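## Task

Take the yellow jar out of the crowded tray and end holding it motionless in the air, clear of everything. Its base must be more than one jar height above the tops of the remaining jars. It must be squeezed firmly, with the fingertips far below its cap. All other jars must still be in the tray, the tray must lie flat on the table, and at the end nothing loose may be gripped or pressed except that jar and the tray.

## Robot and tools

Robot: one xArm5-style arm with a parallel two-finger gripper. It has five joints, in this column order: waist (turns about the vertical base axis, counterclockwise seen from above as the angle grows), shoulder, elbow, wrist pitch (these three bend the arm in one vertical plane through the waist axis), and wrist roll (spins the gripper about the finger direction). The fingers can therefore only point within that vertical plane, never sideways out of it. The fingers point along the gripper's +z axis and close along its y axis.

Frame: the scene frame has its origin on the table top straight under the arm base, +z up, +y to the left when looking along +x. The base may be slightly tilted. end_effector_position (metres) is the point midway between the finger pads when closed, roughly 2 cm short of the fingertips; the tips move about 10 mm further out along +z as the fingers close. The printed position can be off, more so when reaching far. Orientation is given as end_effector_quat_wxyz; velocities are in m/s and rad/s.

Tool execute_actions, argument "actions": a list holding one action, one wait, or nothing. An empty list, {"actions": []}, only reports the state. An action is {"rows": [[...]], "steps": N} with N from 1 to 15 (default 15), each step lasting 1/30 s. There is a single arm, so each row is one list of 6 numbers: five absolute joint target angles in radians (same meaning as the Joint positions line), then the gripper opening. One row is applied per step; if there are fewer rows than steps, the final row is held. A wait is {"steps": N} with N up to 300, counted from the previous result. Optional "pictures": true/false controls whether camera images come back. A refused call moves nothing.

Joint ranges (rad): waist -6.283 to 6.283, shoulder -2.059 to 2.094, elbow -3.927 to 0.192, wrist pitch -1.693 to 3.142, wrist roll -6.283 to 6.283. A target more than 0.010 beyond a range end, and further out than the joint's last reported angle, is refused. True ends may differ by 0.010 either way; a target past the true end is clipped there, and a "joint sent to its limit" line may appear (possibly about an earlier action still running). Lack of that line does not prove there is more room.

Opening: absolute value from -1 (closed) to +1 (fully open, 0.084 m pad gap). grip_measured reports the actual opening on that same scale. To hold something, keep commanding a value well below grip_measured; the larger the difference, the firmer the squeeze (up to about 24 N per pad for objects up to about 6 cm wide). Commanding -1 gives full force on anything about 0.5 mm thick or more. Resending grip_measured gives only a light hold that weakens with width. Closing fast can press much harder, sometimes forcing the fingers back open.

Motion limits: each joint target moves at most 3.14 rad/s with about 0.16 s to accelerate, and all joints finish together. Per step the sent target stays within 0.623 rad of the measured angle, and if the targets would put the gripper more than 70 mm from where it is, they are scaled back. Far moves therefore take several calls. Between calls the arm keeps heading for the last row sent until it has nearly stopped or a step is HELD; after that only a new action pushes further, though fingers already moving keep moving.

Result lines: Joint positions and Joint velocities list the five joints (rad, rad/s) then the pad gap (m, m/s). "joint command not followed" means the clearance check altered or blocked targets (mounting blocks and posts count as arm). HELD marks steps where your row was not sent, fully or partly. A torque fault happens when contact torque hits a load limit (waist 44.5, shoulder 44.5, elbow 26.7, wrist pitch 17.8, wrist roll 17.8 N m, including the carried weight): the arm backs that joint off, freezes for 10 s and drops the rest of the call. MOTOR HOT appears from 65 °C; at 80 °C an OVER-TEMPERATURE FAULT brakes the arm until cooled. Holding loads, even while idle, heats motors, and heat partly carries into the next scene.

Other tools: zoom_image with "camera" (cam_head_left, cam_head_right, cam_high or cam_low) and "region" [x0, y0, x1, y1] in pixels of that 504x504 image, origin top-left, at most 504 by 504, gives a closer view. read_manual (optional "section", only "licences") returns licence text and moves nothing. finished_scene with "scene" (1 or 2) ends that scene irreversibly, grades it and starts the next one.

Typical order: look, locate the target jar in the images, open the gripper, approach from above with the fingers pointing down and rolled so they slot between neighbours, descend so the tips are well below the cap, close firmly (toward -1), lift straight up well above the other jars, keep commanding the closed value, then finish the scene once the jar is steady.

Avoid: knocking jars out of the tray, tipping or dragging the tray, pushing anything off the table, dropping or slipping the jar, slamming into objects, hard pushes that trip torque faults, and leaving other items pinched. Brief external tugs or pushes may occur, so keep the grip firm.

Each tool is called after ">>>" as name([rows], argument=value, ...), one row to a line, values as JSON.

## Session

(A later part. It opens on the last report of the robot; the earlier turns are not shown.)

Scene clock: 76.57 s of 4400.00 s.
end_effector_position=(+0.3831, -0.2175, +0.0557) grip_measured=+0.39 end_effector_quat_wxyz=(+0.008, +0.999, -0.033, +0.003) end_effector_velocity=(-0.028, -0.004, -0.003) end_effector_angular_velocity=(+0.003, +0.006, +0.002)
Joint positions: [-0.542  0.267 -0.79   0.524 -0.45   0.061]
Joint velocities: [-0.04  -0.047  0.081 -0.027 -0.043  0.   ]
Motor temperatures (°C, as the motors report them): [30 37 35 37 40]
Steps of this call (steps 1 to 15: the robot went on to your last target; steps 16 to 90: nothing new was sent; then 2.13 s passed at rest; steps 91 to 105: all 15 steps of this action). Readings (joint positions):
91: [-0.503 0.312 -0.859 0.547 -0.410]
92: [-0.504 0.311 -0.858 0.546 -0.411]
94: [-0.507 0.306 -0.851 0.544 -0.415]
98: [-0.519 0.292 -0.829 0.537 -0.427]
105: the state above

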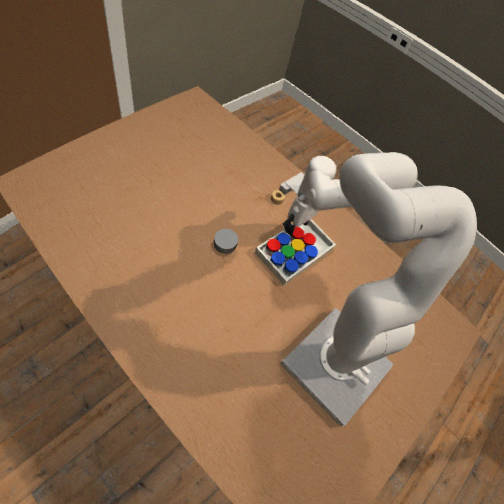

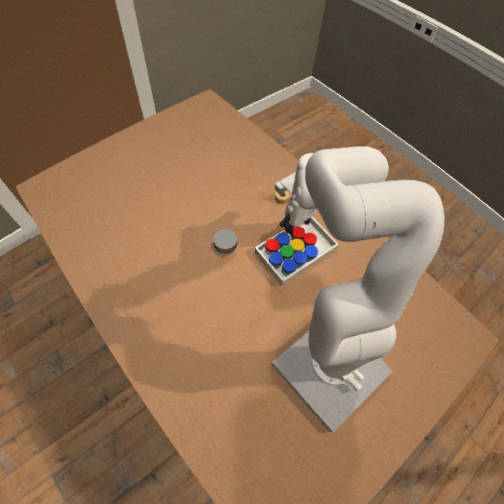

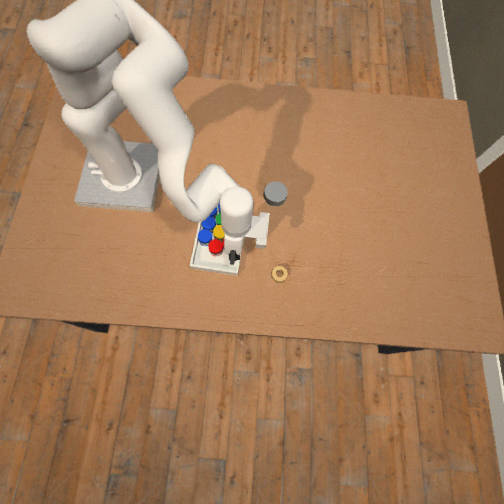

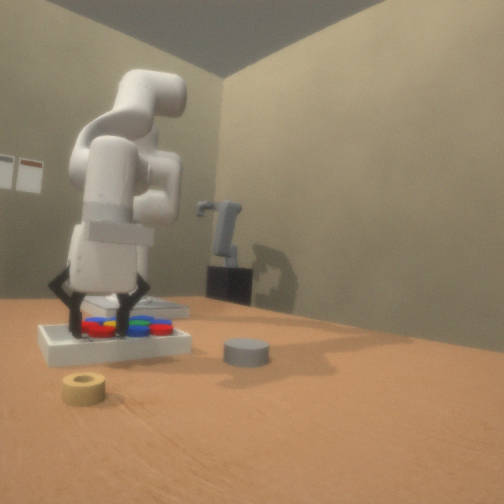

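>>> execute_actions([
  {"rows":[[-0.55,0.264,-0.786,0.522,-0.459,0.4],[-0.557,0.264,-0.786,0.522,-0.466,0.4],[-0.565,0.264,-0.786,0.522,-0.474,0.4],[-0.573,0.264,-0.786,0.522,-0.482,0.4],[-0.581,0.264,-0.786,0.522,-0.49,0.4],[-0.589,0.264,-0.786,0.522,-0.498,0.4],[-0.597,0.266,-0.789,0.523,-0.506,0.4],[-0.605,0.268,-0.792,0.524,-0.514,0.4],[-0.613,0.27,-0.795,0.525,-0.522,0.4],[-0.621,0.272,-0.798,0.526,-0.53,0.4],[-0.629,0.275,-0.803,0.528,-0.538,0.4],[-0.637,0.278,-0.808,0.53,-0.546,0.4],[-0.645,0.281,-0.813,0.532,-0.554,0.4],[-0.652,0.284,-0.818,0.534,-0.561,0.4],[-0.658,0.287,-0.823,0.536,-0.567,0.4]]},
], pictures=false)

>>> execute_actions([
  {"steps":8},
])

>>> zoom_image(camera="cam_head_left", region=[250, 195, 340, 285])

Scene clock: 84.23 s of 4400.00 s.
end_effector_position=(+0.3647, -0.2555, +0.0564) grip_measured=+0.39 end_effector_quat_wxyz=(+0.008, +0.999, -0.033, +0.003) end_effector_velocity=(-0.028, -0.105, +0.004) end_effector_angular_velocity=(-0.002, -0.004, -0.002)
Joint positions: [-0.637  0.278 -0.808  0.53  -0.545  0.061]
Joint velocities: [-0.229  0.085 -0.142  0.052 -0.227 -0.   ]
Motor temperatures (°C, as the motors report them): [30 37 35 37 40]
Steps of this call (steps 1 to 15: the robot went on to your last target; steps 16 to 90: nothing new was sent; then 4.17 s passed at rest; steps 91 to 105: all 15 steps of this action). Readings (joint positions):
91: [-0.544 0.264 -0.786 0.522 -0.453]
92: [-0.545 0.264 -0.786 0.522 -0.455]
94: [-0.553 0.264 -0.786 0.522 -0.463]
98: [-0.581 0.264 -0.787 0.522 -0.490]
105: the state above

Scene clock: 84.50 s of 4400.00 s.
end_effector_position=(+0.3623, -0.2652, +0.0568) grip_measured=+0.39 end_effector_quat_wxyz=(+0.008, +0.999, -0.033, +0.003) end_effector_velocity=(+0.000, -0.001, +0.000) end_effector_angular_velocity=(-0.000, +0.000, +0.003)
Joint positions: [-0.657  0.287 -0.823  0.536 -0.567  0.061]
Joint velocities: [-0.001  0.001 -0.002  0.001 -0.004  0.   ]
Motor temperatures (°C, as the motors report them): [30 37 35 37 40]
Steps of this call (steps 1 to 8: the robot went on to your last target). Readings (joint positions):
1: [-0.644 0.281 -0.813 0.532 -0.552]
2: [-0.650 0.283 -0.817 0.533 -0.558]
4: [-0.656 0.286 -0.821 0.535 -0.564]
8: the state above

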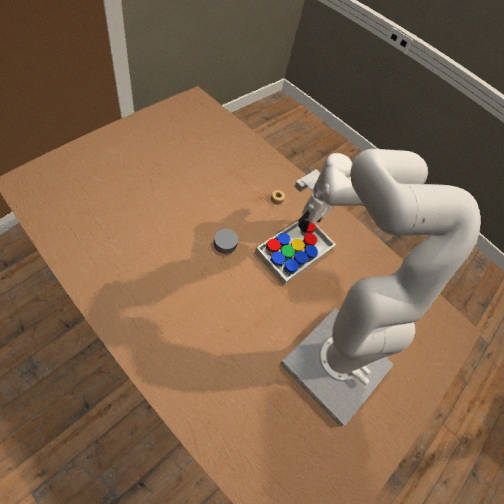

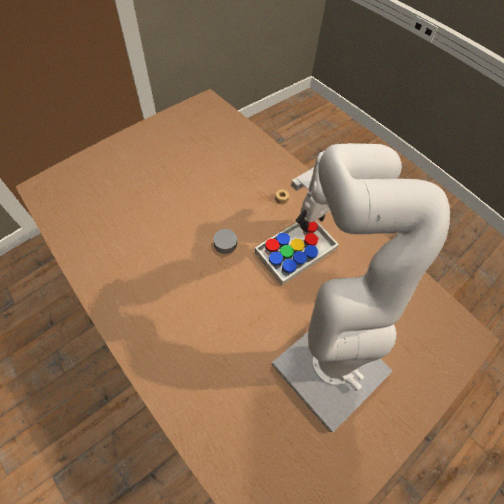

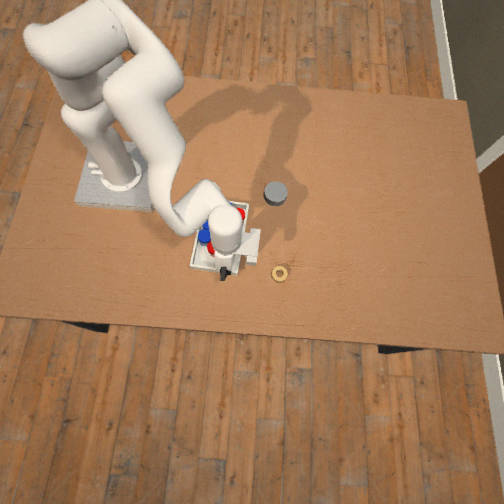

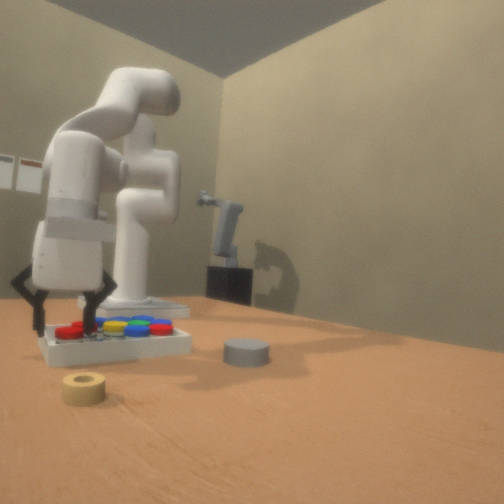

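Region (250, 195, 340, 285) of cam_head_left's 504x504 image, scaled by 5.600, with more detail than that image has.

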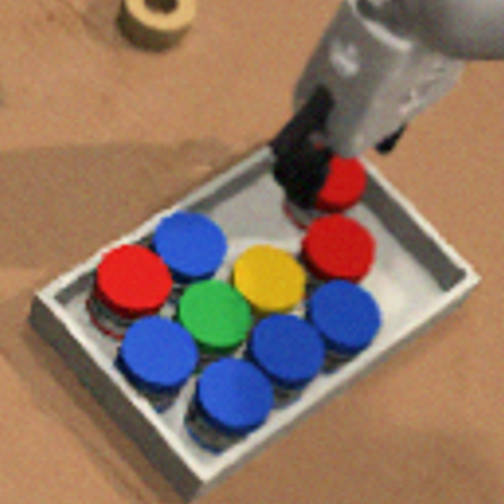

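>>> execute_actions([
  {"rows":[[-0.655,0.19,-0.823,0.633,-0.567,0.4],[-0.655,0.19,-0.823,0.633,-0.567,0.4],[-0.655,0.19,-0.823,0.633,-0.567,0.4],[-0.655,0.19,-0.823,0.633,-0.567,0.4],[-0.655,0.19,-0.823,0.633,-0.567,0.4],[-0.655,0.19,-0.823,0.633,-0.567,0.4],[-0.623,-0.23,-0.295,0.525,-0.535,-1]]},
], pictures=false)

>>> execute_actions([
  {"steps":12},
], pictures=false)

>>> execute_actions([
  {"rows":[[-0.623,-0.2,-0.293,0.493,-0.535,-1],[-0.623,-0.18,-0.292,0.472,-0.535,-1],[-0.623,-0.165,-0.291,0.456,-0.535,-1],[-0.623,-0.15,-0.29,0.44,-0.535,-1],[-0.623,-0.14,-0.29,0.43,-0.535,-1],[-0.623,-0.13,-0.289,0.419,-0.535,-1]]},
])

>>> zoom_image(camera="cam_head_left", region=[255, 200, 355, 300])

>>> zoom_image(camera="cam_high", region=[165, 185, 265, 285])

Scene clock: 97.30 s of 4400.00 s.
end_effector_position=(+0.2916, -0.2028, +0.0922) grip_measured=-1.00 end_effector_quat_wxyz=(+0.008, +0.999, -0.031, +0.003) end_effector_velocity=(-0.316, +0.259, -0.042) end_effector_angular_velocity=(+0.003, +0.005, -0.000)
Joint positions: [-0.635 -0.077 -0.486  0.563 -0.547  0.   ]
Joint velocities: [ 0.088 -1.162  1.453 -0.286  0.088  0.   ]
Motor temperatures (°C, as the motors report them): [30 37 35 37 40]
Steps of this call (steps 1 to 30: the robot went on to your last target; steps 31 to 90: nothing new was sent; then 9.30 s passed at rest; steps 91 to 105: all 15 steps of this action). Readings (joint positions):
91: [-0.658 0.287 -0.823 0.536 -0.567]
92: [-0.658 0.281 -0.822 0.545 -0.567]
94: [-0.657 0.237 -0.819 0.591 -0.567]
98: [-0.655 0.184 -0.821 0.625 -0.566]
105: the state above

Scene clock: 97.70 s of 4400.00 s.
end_effector_position=(+0.2502, -0.1698, +0.0840) grip_measured=-1.00 end_effector_quat_wxyz=(+0.008, +0.999, -0.032, +0.003) end_effector_velocity=(-0.006, +0.004, -0.004) end_effector_angular_velocity=(+0.007, +0.010, +0.000)
Joint positions: [-0.623 -0.229 -0.298  0.525 -0.535  0.   ]
Joint velocities: [ 0.001 -0.004  0.015  0.001  0.001  0.   ]
Motor temperatures (°C, as the motors report them): [30 37 35 37 40]
Steps of this call (steps 1 to 12: the robot went on to your last target). Readings (joint positions):
1: [-0.632 -0.116 -0.438 0.553 -0.544]
2: [-0.629 -0.153 -0.392 0.544 -0.541]
4: [-0.625 -0.205 -0.323 0.533 -0.537]
8: [-0.623 -0.228 -0.298 0.526 -0.535]
12: the state above

Scene clock: 98.20 s of 4400.00 s.
end_effector_position=(+0.2500, -0.1700, +0.0598) grip_measured=-1.00 end_effector_quat_wxyz=(+0.008, +0.999, -0.031, +0.003) end_effector_velocity=(+0.000, -0.000, -0.000) end_effector_angular_velocity=(-0.002, -0.003, -0.002)
Joint positions: [-0.623 -0.131 -0.289  0.419 -0.535  0.   ]
Joint velocities: [-0.     0.001  0.001 -0.006  0.002  0.   ]
Motor temperatures (°C, as the motors report them): [30 37 35 37 40]
Steps of this call (steps 1 to 15: all 15 steps of this action). Readings (joint positions):
1: [-0.623 -0.229 -0.297 0.524 -0.535]
2: [-0.623 -0.224 -0.297 0.518 -0.535]
4: [-0.623 -0.200 -0.295 0.492 -0.535]
8: [-0.623 -0.144 -0.289 0.436 -0.535]
15: the state above

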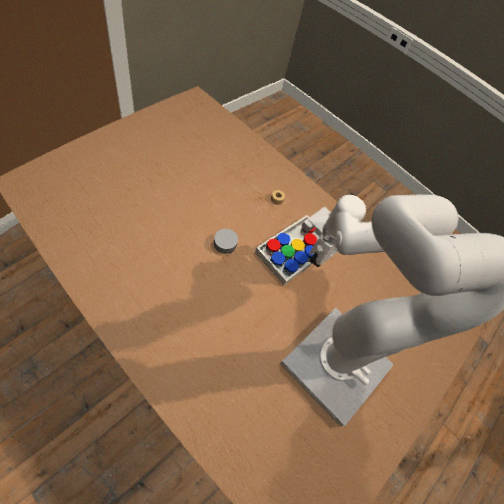

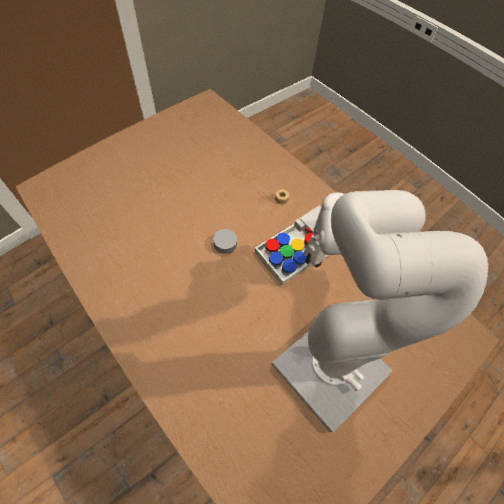

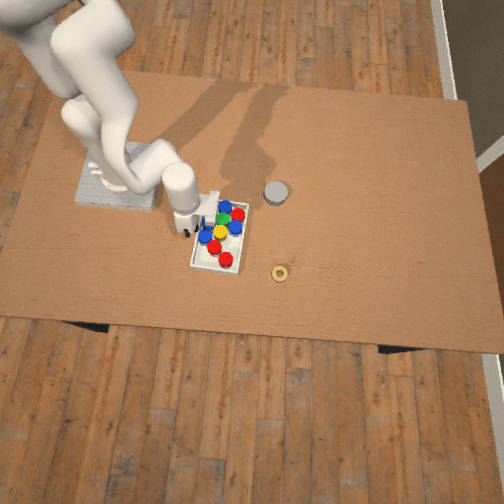

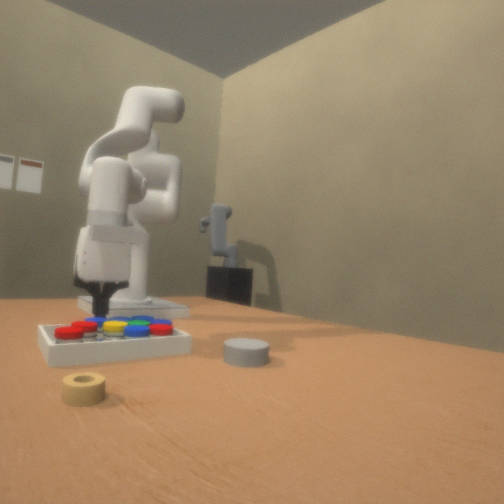

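Region (255, 200, 355, 300) of cam_head_left's 504x504 image, scaled by 5.040, with more detail than that image has.

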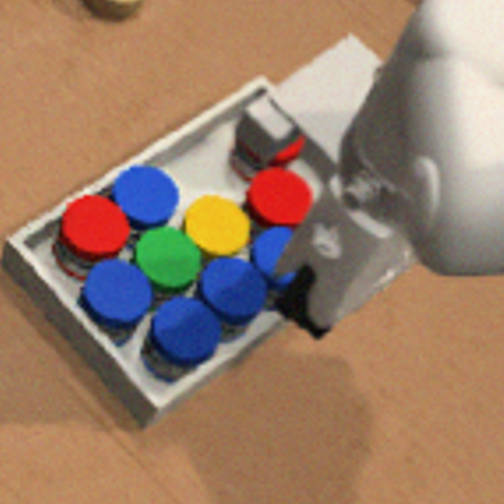

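Region (165, 185, 265, 285) of cam_high's 504x504 image, scaled by 5.040, with more detail than that image has.

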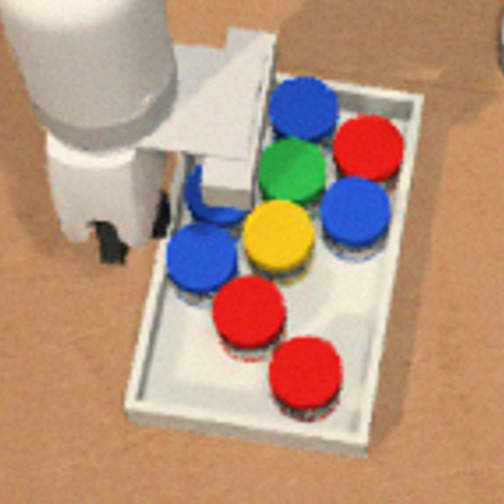

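>>> execute_actions([
  {"rows":[[-0.618,-0.123,-0.297,0.42,-0.53,-1],[-0.613,-0.115,-0.305,0.42,-0.525,-1],[-0.608,-0.108,-0.314,0.422,-0.52,-1],[-0.603,-0.1,-0.322,0.422,-0.515,-1],[-0.599,-0.093,-0.33,0.423,-0.511,-1],[-0.595,-0.085,-0.338,0.423,-0.507,-1],[-0.591,-0.078,-0.347,0.425,-0.503,-1],[-0.587,-0.07,-0.355,0.425,-0.499,-1],[-0.583,-0.063,-0.363,0.426,-0.495,-1],[-0.58,-0.056,-0.371,0.427,-0.492,-1],[-0.577,-0.049,-0.38,0.429,-0.489,-1],[-0.574,-0.042,-0.388,0.43,-0.486,-1]]},
])

>>> zoom_image(camera="cam_head_left", region=[255, 200, 355, 300])

>>> zoom_image(camera="cam_high", region=[165, 185, 265, 285])

Scene clock: 102.27 s of 4400.00 s.
end_effector_position=(+0.2804, -0.1720, +0.0597) grip_measured=-1.00 end_effector_quat_wxyz=(+0.008, +0.999, -0.031, +0.003) end_effector_velocity=(+0.035, -0.006, +0.002) end_effector_angular_velocity=(-0.005, -0.008, +0.001)
Joint positions: [-0.576 -0.047 -0.383  0.429 -0.488  0.   ]
Joint velocities: [ 0.04   0.086 -0.108  0.012  0.039  0.   ]
Motor temperatures (°C, as the motors report them): [30 37 35 37 40]
Steps of this call (steps 1 to 15: the robot went on to your last target; steps 16 to 90: nothing new was sent; then 0.57 s passed at rest; steps 91 to 105: all 15 steps of this action). Readings (joint positions):
91: [-0.623 -0.130 -0.289 0.419 -0.535]
92: [-0.622 -0.128 -0.291 0.419 -0.534]
94: [-0.616 -0.120 -0.300 0.420 -0.528]
98: [-0.599 -0.093 -0.330 0.423 -0.511]
105: the state above

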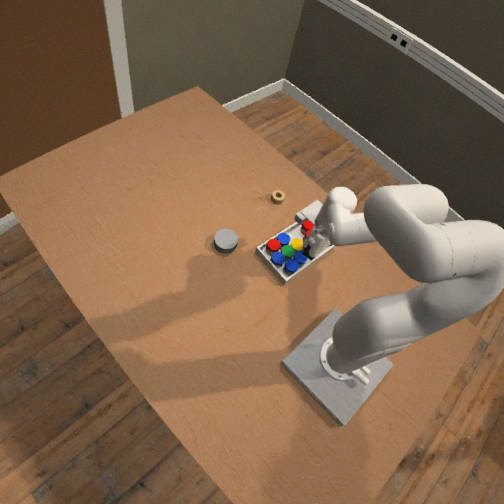

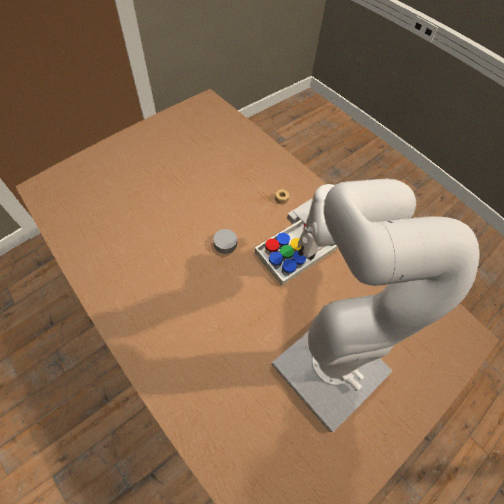

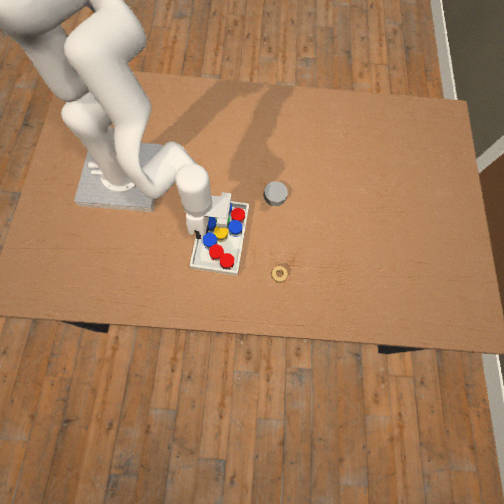

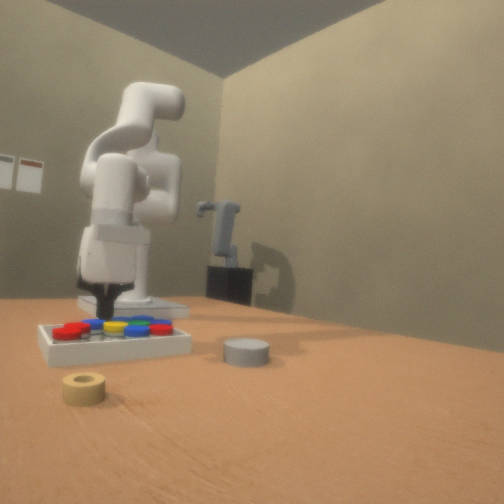

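Region (255, 200, 355, 300) of cam_head_left's 504x504 image, scaled by 5.040, with more detail than that image has.

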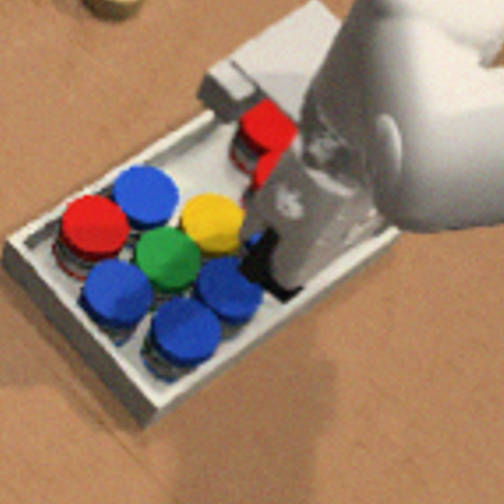

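Region (165, 185, 265, 285) of cam_high's 504x504 image, scaled by 5.040, with more detail than that image has.

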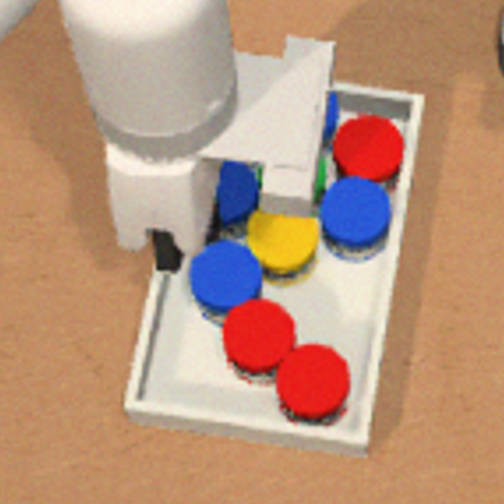

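Continue, a bit farther.

>>> execute_actions([
  {"rows":[[-0.57,-0.035,-0.396,0.431,-0.482,-1],[-0.566,-0.028,-0.405,0.433,-0.478,-1],[-0.562,-0.022,-0.413,0.435,-0.474,-1],[-0.558,-0.015,-0.421,0.436,-0.47,-1],[-0.554,-0.008,-0.43,0.438,-0.466,-1],[-0.55,-0.001,-0.438,0.439,-0.462,-1],[-0.546,0.005,-0.446,0.441,-0.458,-1],[-0.542,0.012,-0.455,0.443,-0.454,-1],[-0.538,0.019,-0.463,0.444,-0.45,-1],[-0.534,0.025,-0.471,0.446,-0.446,-1],[-0.53,0.032,-0.48,0.448,-0.442,-1],[-0.527,0.038,-0.488,0.45,-0.439,-1],[-0.525,0.044,-0.496,0.452,-0.437,-1],[-0.524,0.05,-0.504,0.454,-0.436,-1],[-0.523,0.056,-0.512,0.456,-0.435,-1]]},
], pictures=false)

>>> execute_actions([
  {"steps":8},
])

>>> zoom_image(camera="cam_head_left", region=[255, 200, 355, 300])

>>> zoom_image(camera="cam_high", region=[165, 185, 265, 285])

Scene clock: 108.33 s of 4400.00 s.
end_effector_position=(+0.3141, -0.1727, +0.0598) grip_measured=-1.00 end_effector_quat_wxyz=(+0.008, +0.999, -0.031, +0.003) end_effector_velocity=(+0.075, -0.012, +0.004) end_effector_angular_velocity=(-0.004, -0.008, +0.003)
Joint positions: [-0.528  0.037 -0.487  0.45  -0.441  0.   ]
Joint velocities: [ 0.071  0.183 -0.249  0.057  0.068  0.   ]
Motor temperatures (°C, as the motors report them): [30 37 35 37 40]
Steps of this call (steps 1 to 15: the robot went on to your last target; steps 16 to 90: nothing new was sent; then 2.57 s passed at rest; steps 91 to 105: all 15 steps of this action). Readings (joint positions):
91: [-0.574 -0.042 -0.388 0.430 -0.486]
92: [-0.573 -0.040 -0.390 0.430 -0.485]
94: [-0.569 -0.033 -0.399 0.432 -0.480]
98: [-0.554 -0.008 -0.430 0.438 -0.466]
105: the state above

Scene clock: 108.60 s of 4400.00 s.
end_effector_position=(+0.3209, -0.1742, +0.0599) grip_measured=-1.00 end_effector_quat_wxyz=(+0.008, +0.999, -0.032, +0.003) end_effector_velocity=(+0.001, -0.000, +0.000) end_effector_angular_velocity=(-0.000, -0.000, -0.001)
Joint positions: [-0.523  0.056 -0.511  0.456 -0.435  0.   ]
Joint velocities: [ 0.001  0.003 -0.005  0.001  0.001  0.   ]
Motor temperatures (°C, as the motors report them): [30 37 35 37 40]
Steps of this call (steps 1 to 8: the robot went on to your last target). Readings (joint positions):
1: [-0.526 0.043 -0.495 0.452 -0.439]
2: [-0.525 0.048 -0.502 0.453 -0.437]
4: [-0.524 0.054 -0.509 0.455 -0.436]
8: the state above

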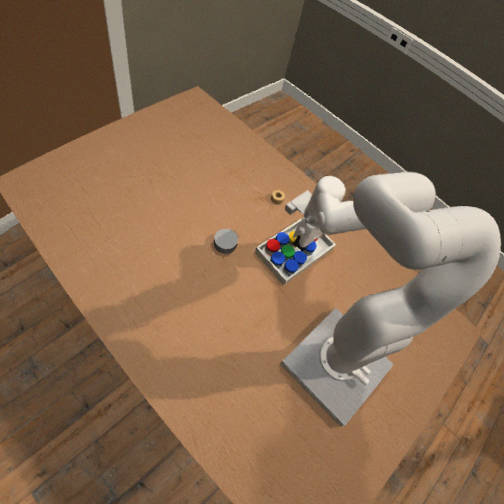

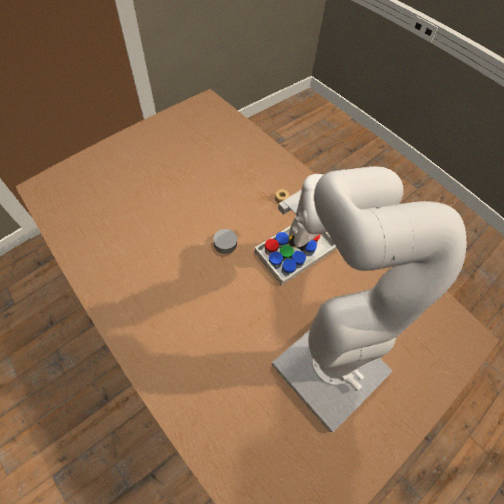

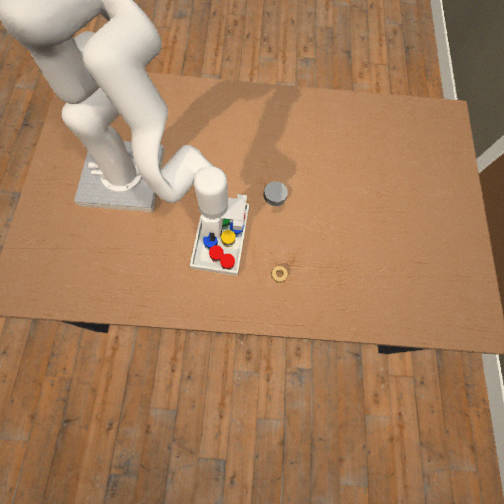

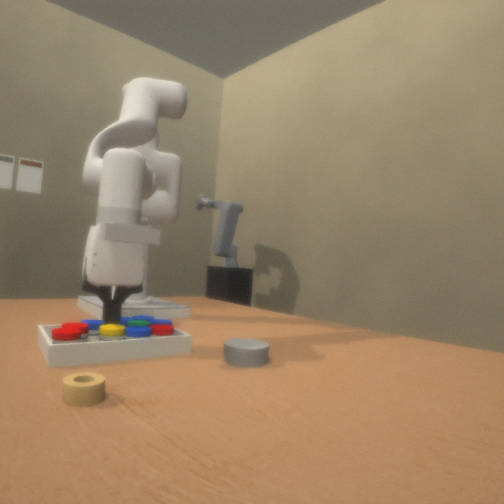

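Region (255, 200, 355, 300) of cam_head_left's 504x504 image, scaled by 5.040, with more detail than that image has.

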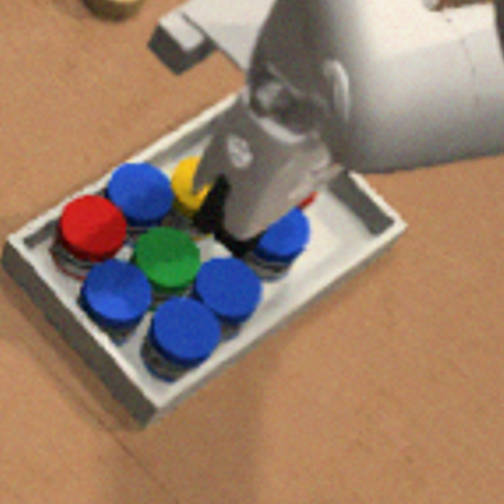

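Region (165, 185, 265, 285) of cam_high's 504x504 image, scaled by 5.040, with more detail than that image has.

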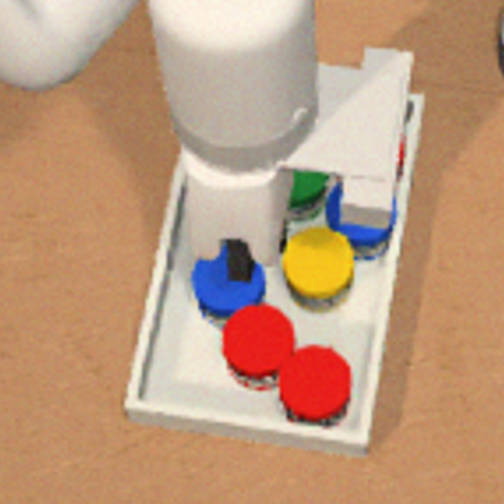

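>>> execute_actions([
  {"rows":[[-0.523,-0.02,-0.51,0.53,-0.435,-1],[-0.523,-0.02,-0.51,0.53,-0.435,-1],[-0.523,-0.02,-0.51,0.53,-0.435,-1],[-0.523,-0.02,-0.51,0.53,-0.435,-1],[-0.523,-0.02,-0.51,0.53,-0.435,-1],[-0.509,0.116,-0.65,0.534,-1.39,0.12]]},
], pictures=false)

>>> execute_actions([
  {"rows":[[-0.509,0.135,-0.649,0.514,-1.39,0.12]]},
])

>>> zoom_image(camera="cam_head_left", region=[255, 200, 355, 300])

>>> zoom_image(camera="cam_high", region=[165, 185, 265, 285])

Scene clock: 115.73 s of 4400.00 s.
end_effector_position=(+0.3500, -0.1845, +0.0748) grip_measured=+0.11 end_effector_quat_wxyz=(+0.008, +0.959, +0.284, -0.000) end_effector_velocity=(+0.092, -0.034, -0.010) end_effector_angular_velocity=(-0.025, +0.023, +2.934)
Joint positions: [-0.511  0.094 -0.625  0.532 -1.062  0.049]
Joint velocities: [ 0.033  0.287 -0.327  0.012 -2.901  0.003]
Motor temperatures (°C, as the motors report them): [30 37 35 37 40]
Steps of this call (steps 1 to 30: the robot went on to your last target; steps 31 to 90: nothing new was sent; then 3.63 s passed at rest; steps 91 to 105: all 15 steps of this action). Readings (joint positions):
91: [-0.523 0.056 -0.512 0.456 -0.435]
92: [-0.523 0.050 -0.511 0.464 -0.435]
94: [-0.523 0.012 -0.509 0.501 -0.435]
98: [-0.522 -0.010 -0.519 0.526 -0.468]
105: the state above

Scene clock: 116.23 s of 4400.00 s.
end_effector_position=(+0.3567, -0.1871, +0.0674) grip_measured=+0.11 end_effector_quat_wxyz=(+0.009, +0.899, +0.437, -0.001) end_effector_velocity=(-0.000, +0.000, -0.001) end_effector_angular_velocity=(+0.001, +0.001, +0.003)
Joint positions: [-0.509  0.135 -0.649  0.514 -1.39   0.049]
Joint velocities: [-0.     0.002 -0.    -0.    -0.003  0.   ]
Motor temperatures (°C, as the motors report them): [30 37 35 37 40]
Steps of this call (steps 1 to 15: all 15 steps of this action). Readings (joint positions):
1: [-0.511 0.102 -0.635 0.533 -1.154]
2: [-0.510 0.109 -0.642 0.533 -1.233]
4: [-0.509 0.123 -0.649 0.526 -1.340]
8: [-0.509 0.135 -0.648 0.515 -1.387]
15: the state above

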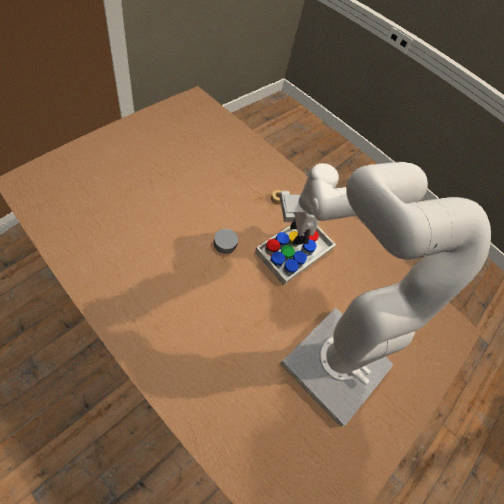

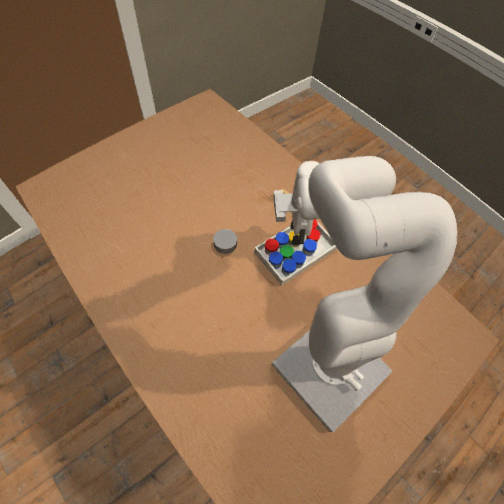

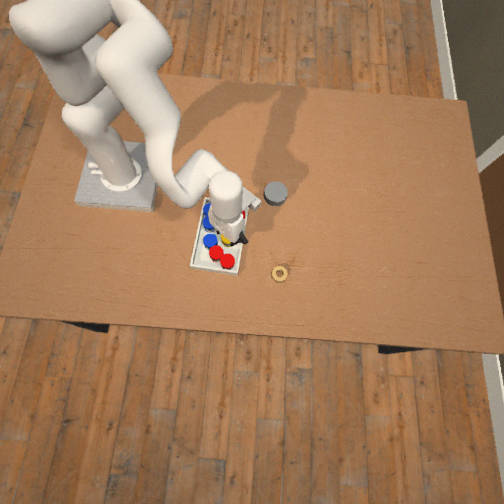

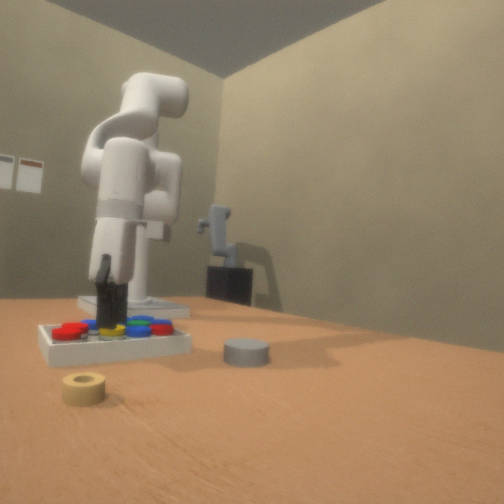

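Region (255, 200, 355, 300) of cam_head_left's 504x504 image, scaled by 5.040, with more detail than that image has.

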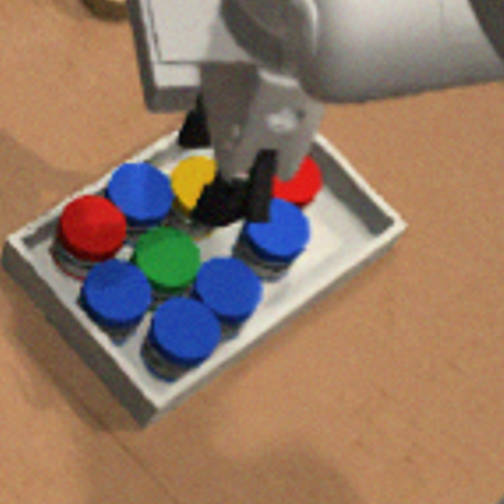

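Region (165, 185, 265, 285) of cam_high's 504x504 image, scaled by 5.040, with more detail than that image has.

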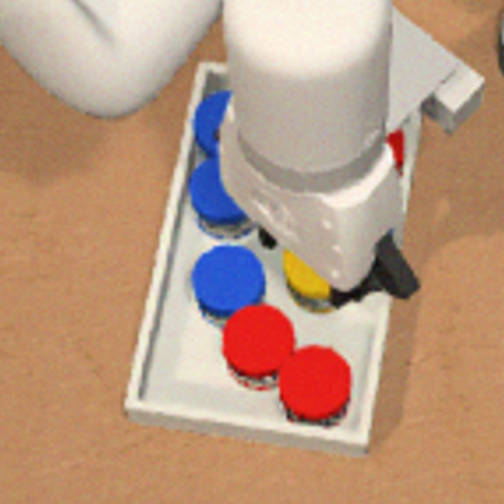

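Open slightly past the cap, then narrow.

>>> execute_actions([
  {"rows":[[-0.509,0.137,-0.649,0.512,-1.39,0.28],[-0.509,0.14,-0.649,0.509,-1.39,0.28],[-0.509,0.144,-0.649,0.505,-1.39,0.28],[-0.509,0.148,-0.649,0.501,-1.39,0.28],[-0.509,0.152,-0.649,0.497,-1.39,0.28],[-0.509,0.156,-0.649,0.493,-1.39,0.28],[-0.509,0.16,-0.649,0.489,-1.39,0.28],[-0.509,0.164,-0.649,0.485,-1.39,0.28],[-0.509,0.17,-0.649,0.479,-1.39,0.28]]},
], pictures=false)

Scene clock: 120.00 s of 4400.00 s.
end_effector_position=(+0.3569, -0.1873, +0.0558) grip_measured=+0.27 end_effector_quat_wxyz=(+0.008, +0.899, +0.438, -0.001) end_effector_velocity=(+0.004, -0.002, +0.001) end_effector_angular_velocity=(-0.006, -0.011, -0.000)
Joint positions: [-0.509  0.17  -0.649  0.48  -1.39   0.056]
Joint velocities: [-0.001  0.005 -0.007 -0.011 -0.     0.   ]
Motor temperatures (°C, as the motors report them): [30 37 35 37 40]
Steps of this call (steps 1 to 15: the robot went on to your last target; steps 16 to 90: nothing new was sent; then 0.27 s passed at rest; steps 91 to 105: all 15 steps of this action). Readings (joint positions):
91: [-0.509 0.135 -0.649 0.514 -1.390]
92: [-0.509 0.135 -0.649 0.513 -1.390]
94: [-0.509 0.139 -0.649 0.510 -1.390]
98: [-0.509 0.152 -0.649 0.497 -1.390]
105: the state above

>>> execute_actions([
  {"rows":[[-0.509,0.172,-0.649,0.477,-1.39,0.2],[-0.509,0.176,-0.649,0.473,-1.39,0.13],[-0.509,0.182,-0.649,0.467,-1.39,0.08],[-0.509,0.19,-0.649,0.459,-1.39,0.08],[-0.509,0.198,-0.649,0.451,-1.39,0.08],[-0.509,0.206,-0.649,0.443,-1.39,0.08],[-0.509,0.214,-0.649,0.435,-1.39,0.08],[-0.509,0.222,-0.649,0.427,-1.39,0.08],[-0.509,0.23,-0.649,0.419,-1.39,0.08],[-0.509,0.238,-0.649,0.411,-1.39,0.08],[-0.509,0.245,-0.649,0.404,-1.39,0.08],[-0.509,0.25,-0.649,0.399,-1.39,0.08]]},
], pictures=false)

>>> execute_actions([
  {"rows":[[-0.509,0.25,-0.649,0.399,-1.39,0.08],[-0.509,0.25,-0.649,0.399,-1.39,0.08],[-0.509,0.25,-0.649,0.399,-1.39,0.08],[-0.509,0.25,-0.649,0.399,-1.39,0.04],[-0.509,0.25,-0.649,0.399,-1.39,0],[-0.509,0.25,-0.649,0.399,-1.39,-0.05],[-0.509,0.25,-0.649,0.399,-1.39,-0.1],[-0.509,0.25,-0.649,0.399,-1.39,-0.2],[-0.509,0.25,-0.649,0.399,-1.39,-0.4],[-0.509,0.25,-0.649,0.399,-1.39,-1]]},
])

Scene clock: 127.43 s of 4400.00 s.
end_effector_position=(+0.3559, -0.1872, +0.0305) grip_measured=+0.07 end_effector_quat_wxyz=(+0.008, +0.899, +0.438, -0.002) end_effector_velocity=(-0.004, +0.002, -0.027) end_effector_angular_velocity=(+0.003, +0.005, +0.000)
Joint positions: [-0.509  0.246 -0.648  0.404 -1.39   0.047]
Joint velocities: [ 0.001  0.08   0.004 -0.078  0.001 -0.   ]
Motor temperatures (°C, as the motors report them): [30 37 35 37 40]
Steps of this call (steps 1 to 15: the robot went on to your last target; steps 16 to 90: nothing new was sent; then 3.93 s passed at rest; steps 91 to 105: all 15 steps of this action). Readings (joint positions):
91: [-0.509 0.170 -0.649 0.479 -1.390]
92: [-0.509 0.170 -0.649 0.478 -1.390]
94: [-0.509 0.175 -0.649 0.474 -1.390]
98: [-0.509 0.199 -0.649 0.450 -1.390]
105: the state above

Scene clock: 127.93 s of 4400.00 s.
end_effector_position=(+0.3568, -0.1876, +0.0299) grip_measured=-0.07 end_effector_quat_wxyz=(+0.009, +0.899, +0.438, -0.001) end_effector_velocity=(-0.000, -0.000, -0.000) end_effector_angular_velocity=(+0.001, +0.001, -0.002)
Joint positions: [-0.509  0.25  -0.649  0.399 -1.39   0.041]
Joint velocities: [-0.     0.001 -0.001  0.001  0.001  0.   ]
Motor temperatures (°C, as the motors report them): [30 37 35 37 40]
Steps of this call (steps 1 to 15: all 15 steps of this action). Readings (joint positions):
1: [-0.509 0.248 -0.648 0.402 -1.390]
2: [-0.509 0.249 -0.649 0.401 -1.390]
4: [-0.509 0.249 -0.649 0.400 -1.390]
8: [-0.509 0.249 -0.649 0.399 -1.390]
15: the state above

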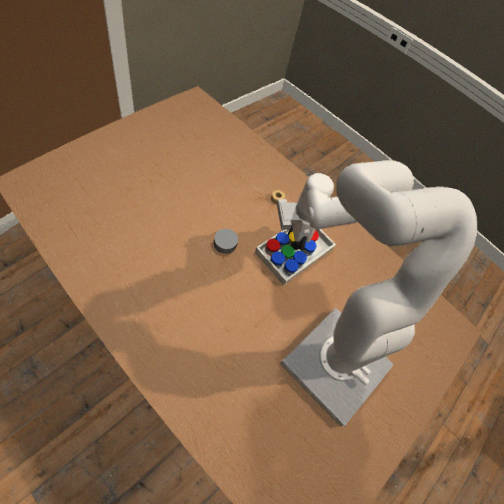

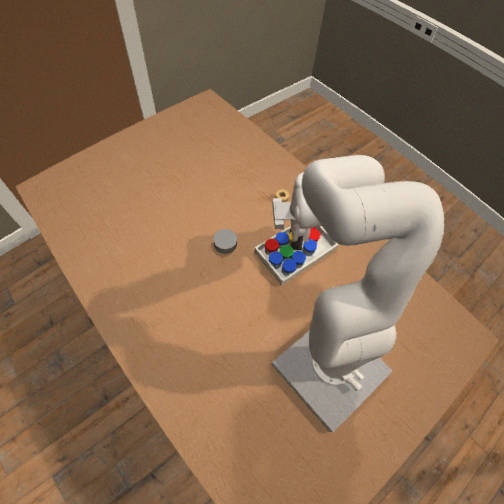

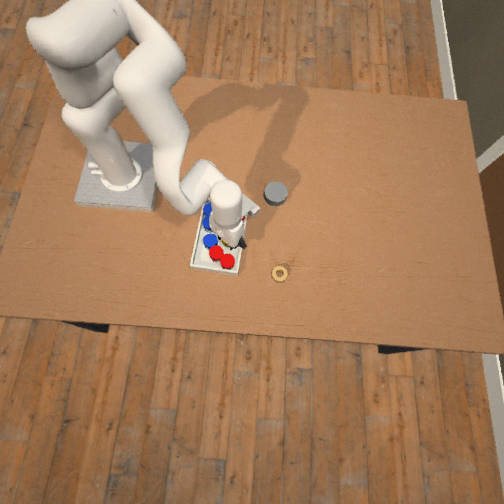

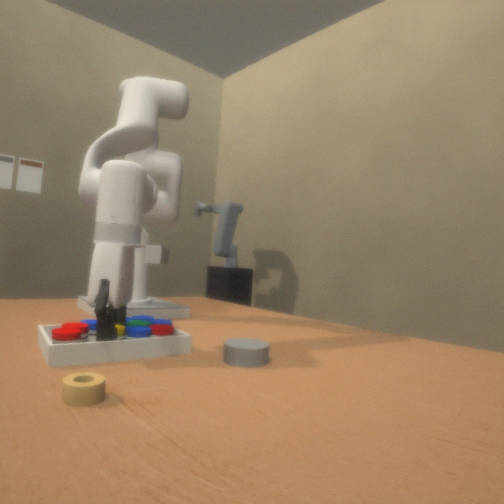

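>>> execute_actions([
  {"rows":[[-0.509,0.245,-0.649,0.404,-1.39,-1],[-0.509,0.235,-0.649,0.414,-1.39,-1],[-0.509,0.22,-0.649,0.429,-1.39,-1],[-0.509,0.2,-0.649,0.449,-1.39,-1],[-0.509,0.175,-0.649,0.474,-1.39,-1],[-0.509,0.145,-0.649,0.504,-1.39,-1],[-0.509,0.11,-0.649,0.539,-1.39,-1],[-0.509,0.07,-0.649,0.579,-1.39,-1],[-0.509,0.02,-0.649,0.629,-1.39,-1],[-0.509,-0.03,-0.649,0.679,-1.39,-1],[-0.509,-0.08,-0.649,0.729,-1.39,-1],[-0.509,-0.13,-0.649,0.779,-1.39,-1],[-0.509,-0.18,-0.649,0.829,-1.39,-1],[-0.509,-0.22,-0.649,0.869,-1.39,-1],[-0.509,-0.25,-0.649,0.899,-1.39,-1]]},
], pictures=false)

>>> execute_actions([
  {"steps":25},
])

Scene clock: 137.53 s of 4400.00 s.
end_effector_position=(+0.3472, -0.1811, +0.1388) grip_measured=-0.07 end_effector_quat_wxyz=(+0.009, +0.899, +0.438, -0.001) end_effector_velocity=(-0.092, +0.054, +0.429) end_effector_angular_velocity=(-0.020, -0.037, -0.001)
Joint positions: [-0.509 -0.085 -0.65   0.733 -1.39   0.041]
Joint velocities: [ 0.    -1.336 -0.015  1.308  0.002  0.   ]
Motor temperatures (°C, as the motors report them): [30 37 35 37 40]
Steps of this call (steps 1 to 15: the robot went on to your last target; steps 16 to 90: nothing new was sent; then 6.10 s passed at rest; steps 91 to 105: all 15 steps of this action). Readings (joint positions):
91: [-0.509 0.250 -0.649 0.399 -1.390]
92: [-0.509 0.249 -0.649 0.400 -1.390]
94: [-0.509 0.241 -0.646 0.412 -1.390]
98: [-0.509 0.178 -0.646 0.475 -1.390]
105: the state above

Scene clock: 138.37 s of 4400.00 s.
end_effector_position=(+0.3300, -0.1714, +0.1886) grip_measured=-0.07 end_effector_quat_wxyz=(+0.008, +0.899, +0.438, -0.001) end_effector_velocity=(-0.000, +0.000, +0.000) end_effector_angular_velocity=(+0.000, +0.000, +0.001)
Joint positions: [-0.509 -0.25  -0.649  0.899 -1.39   0.041]
Joint velocities: [-0.    -0.001 -0.     0.002 -0.001 -0.   ]
Motor temperatures (°C, as the motors report them): [30 37 35 37 40]
Steps of this call (steps 1 to 25: the robot went on to your last target). Readings (joint positions):
1: [-0.509 -0.130 -0.650 0.777 -1.390]
2: [-0.509 -0.171 -0.651 0.817 -1.390]
4: [-0.509 -0.229 -0.652 0.872 -1.390]
8: [-0.509 -0.248 -0.648 0.897 -1.390]
25: the state above

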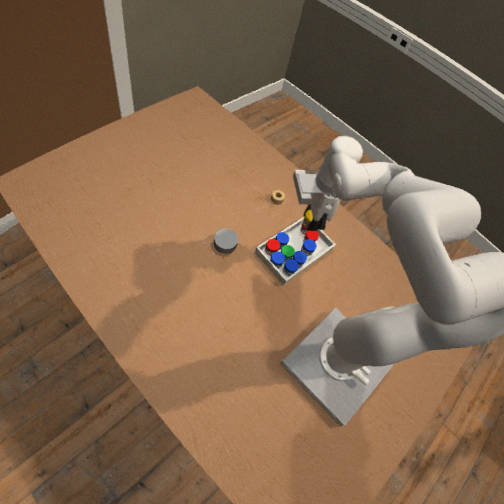

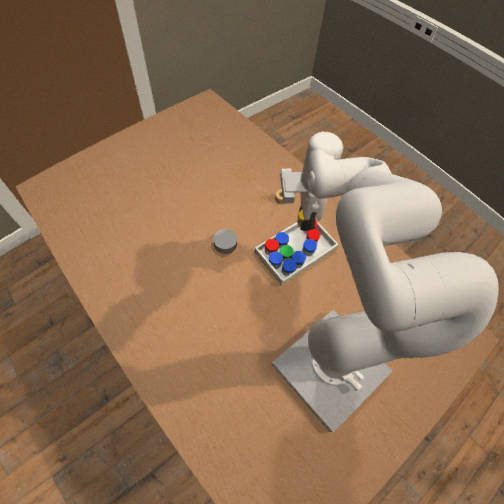

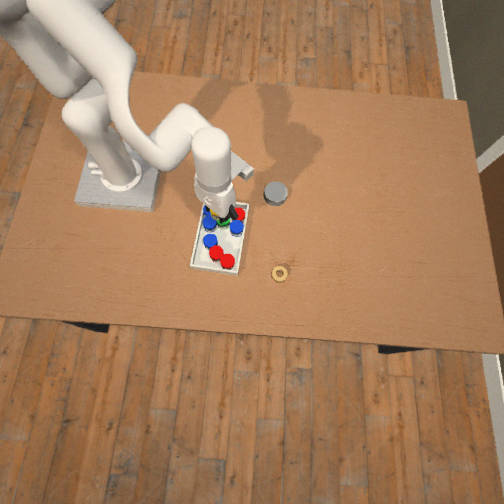

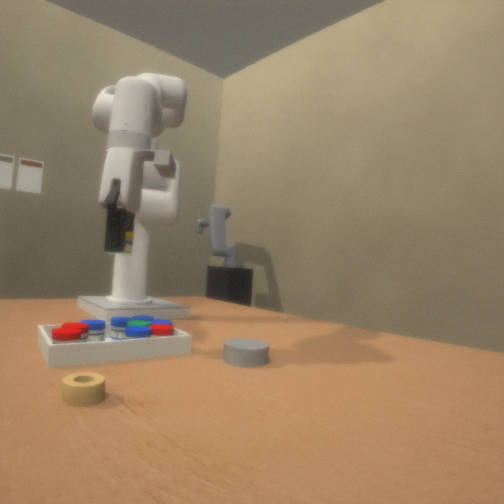

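>>> finished_scene(scene=1)

The scene is finished: the task was done.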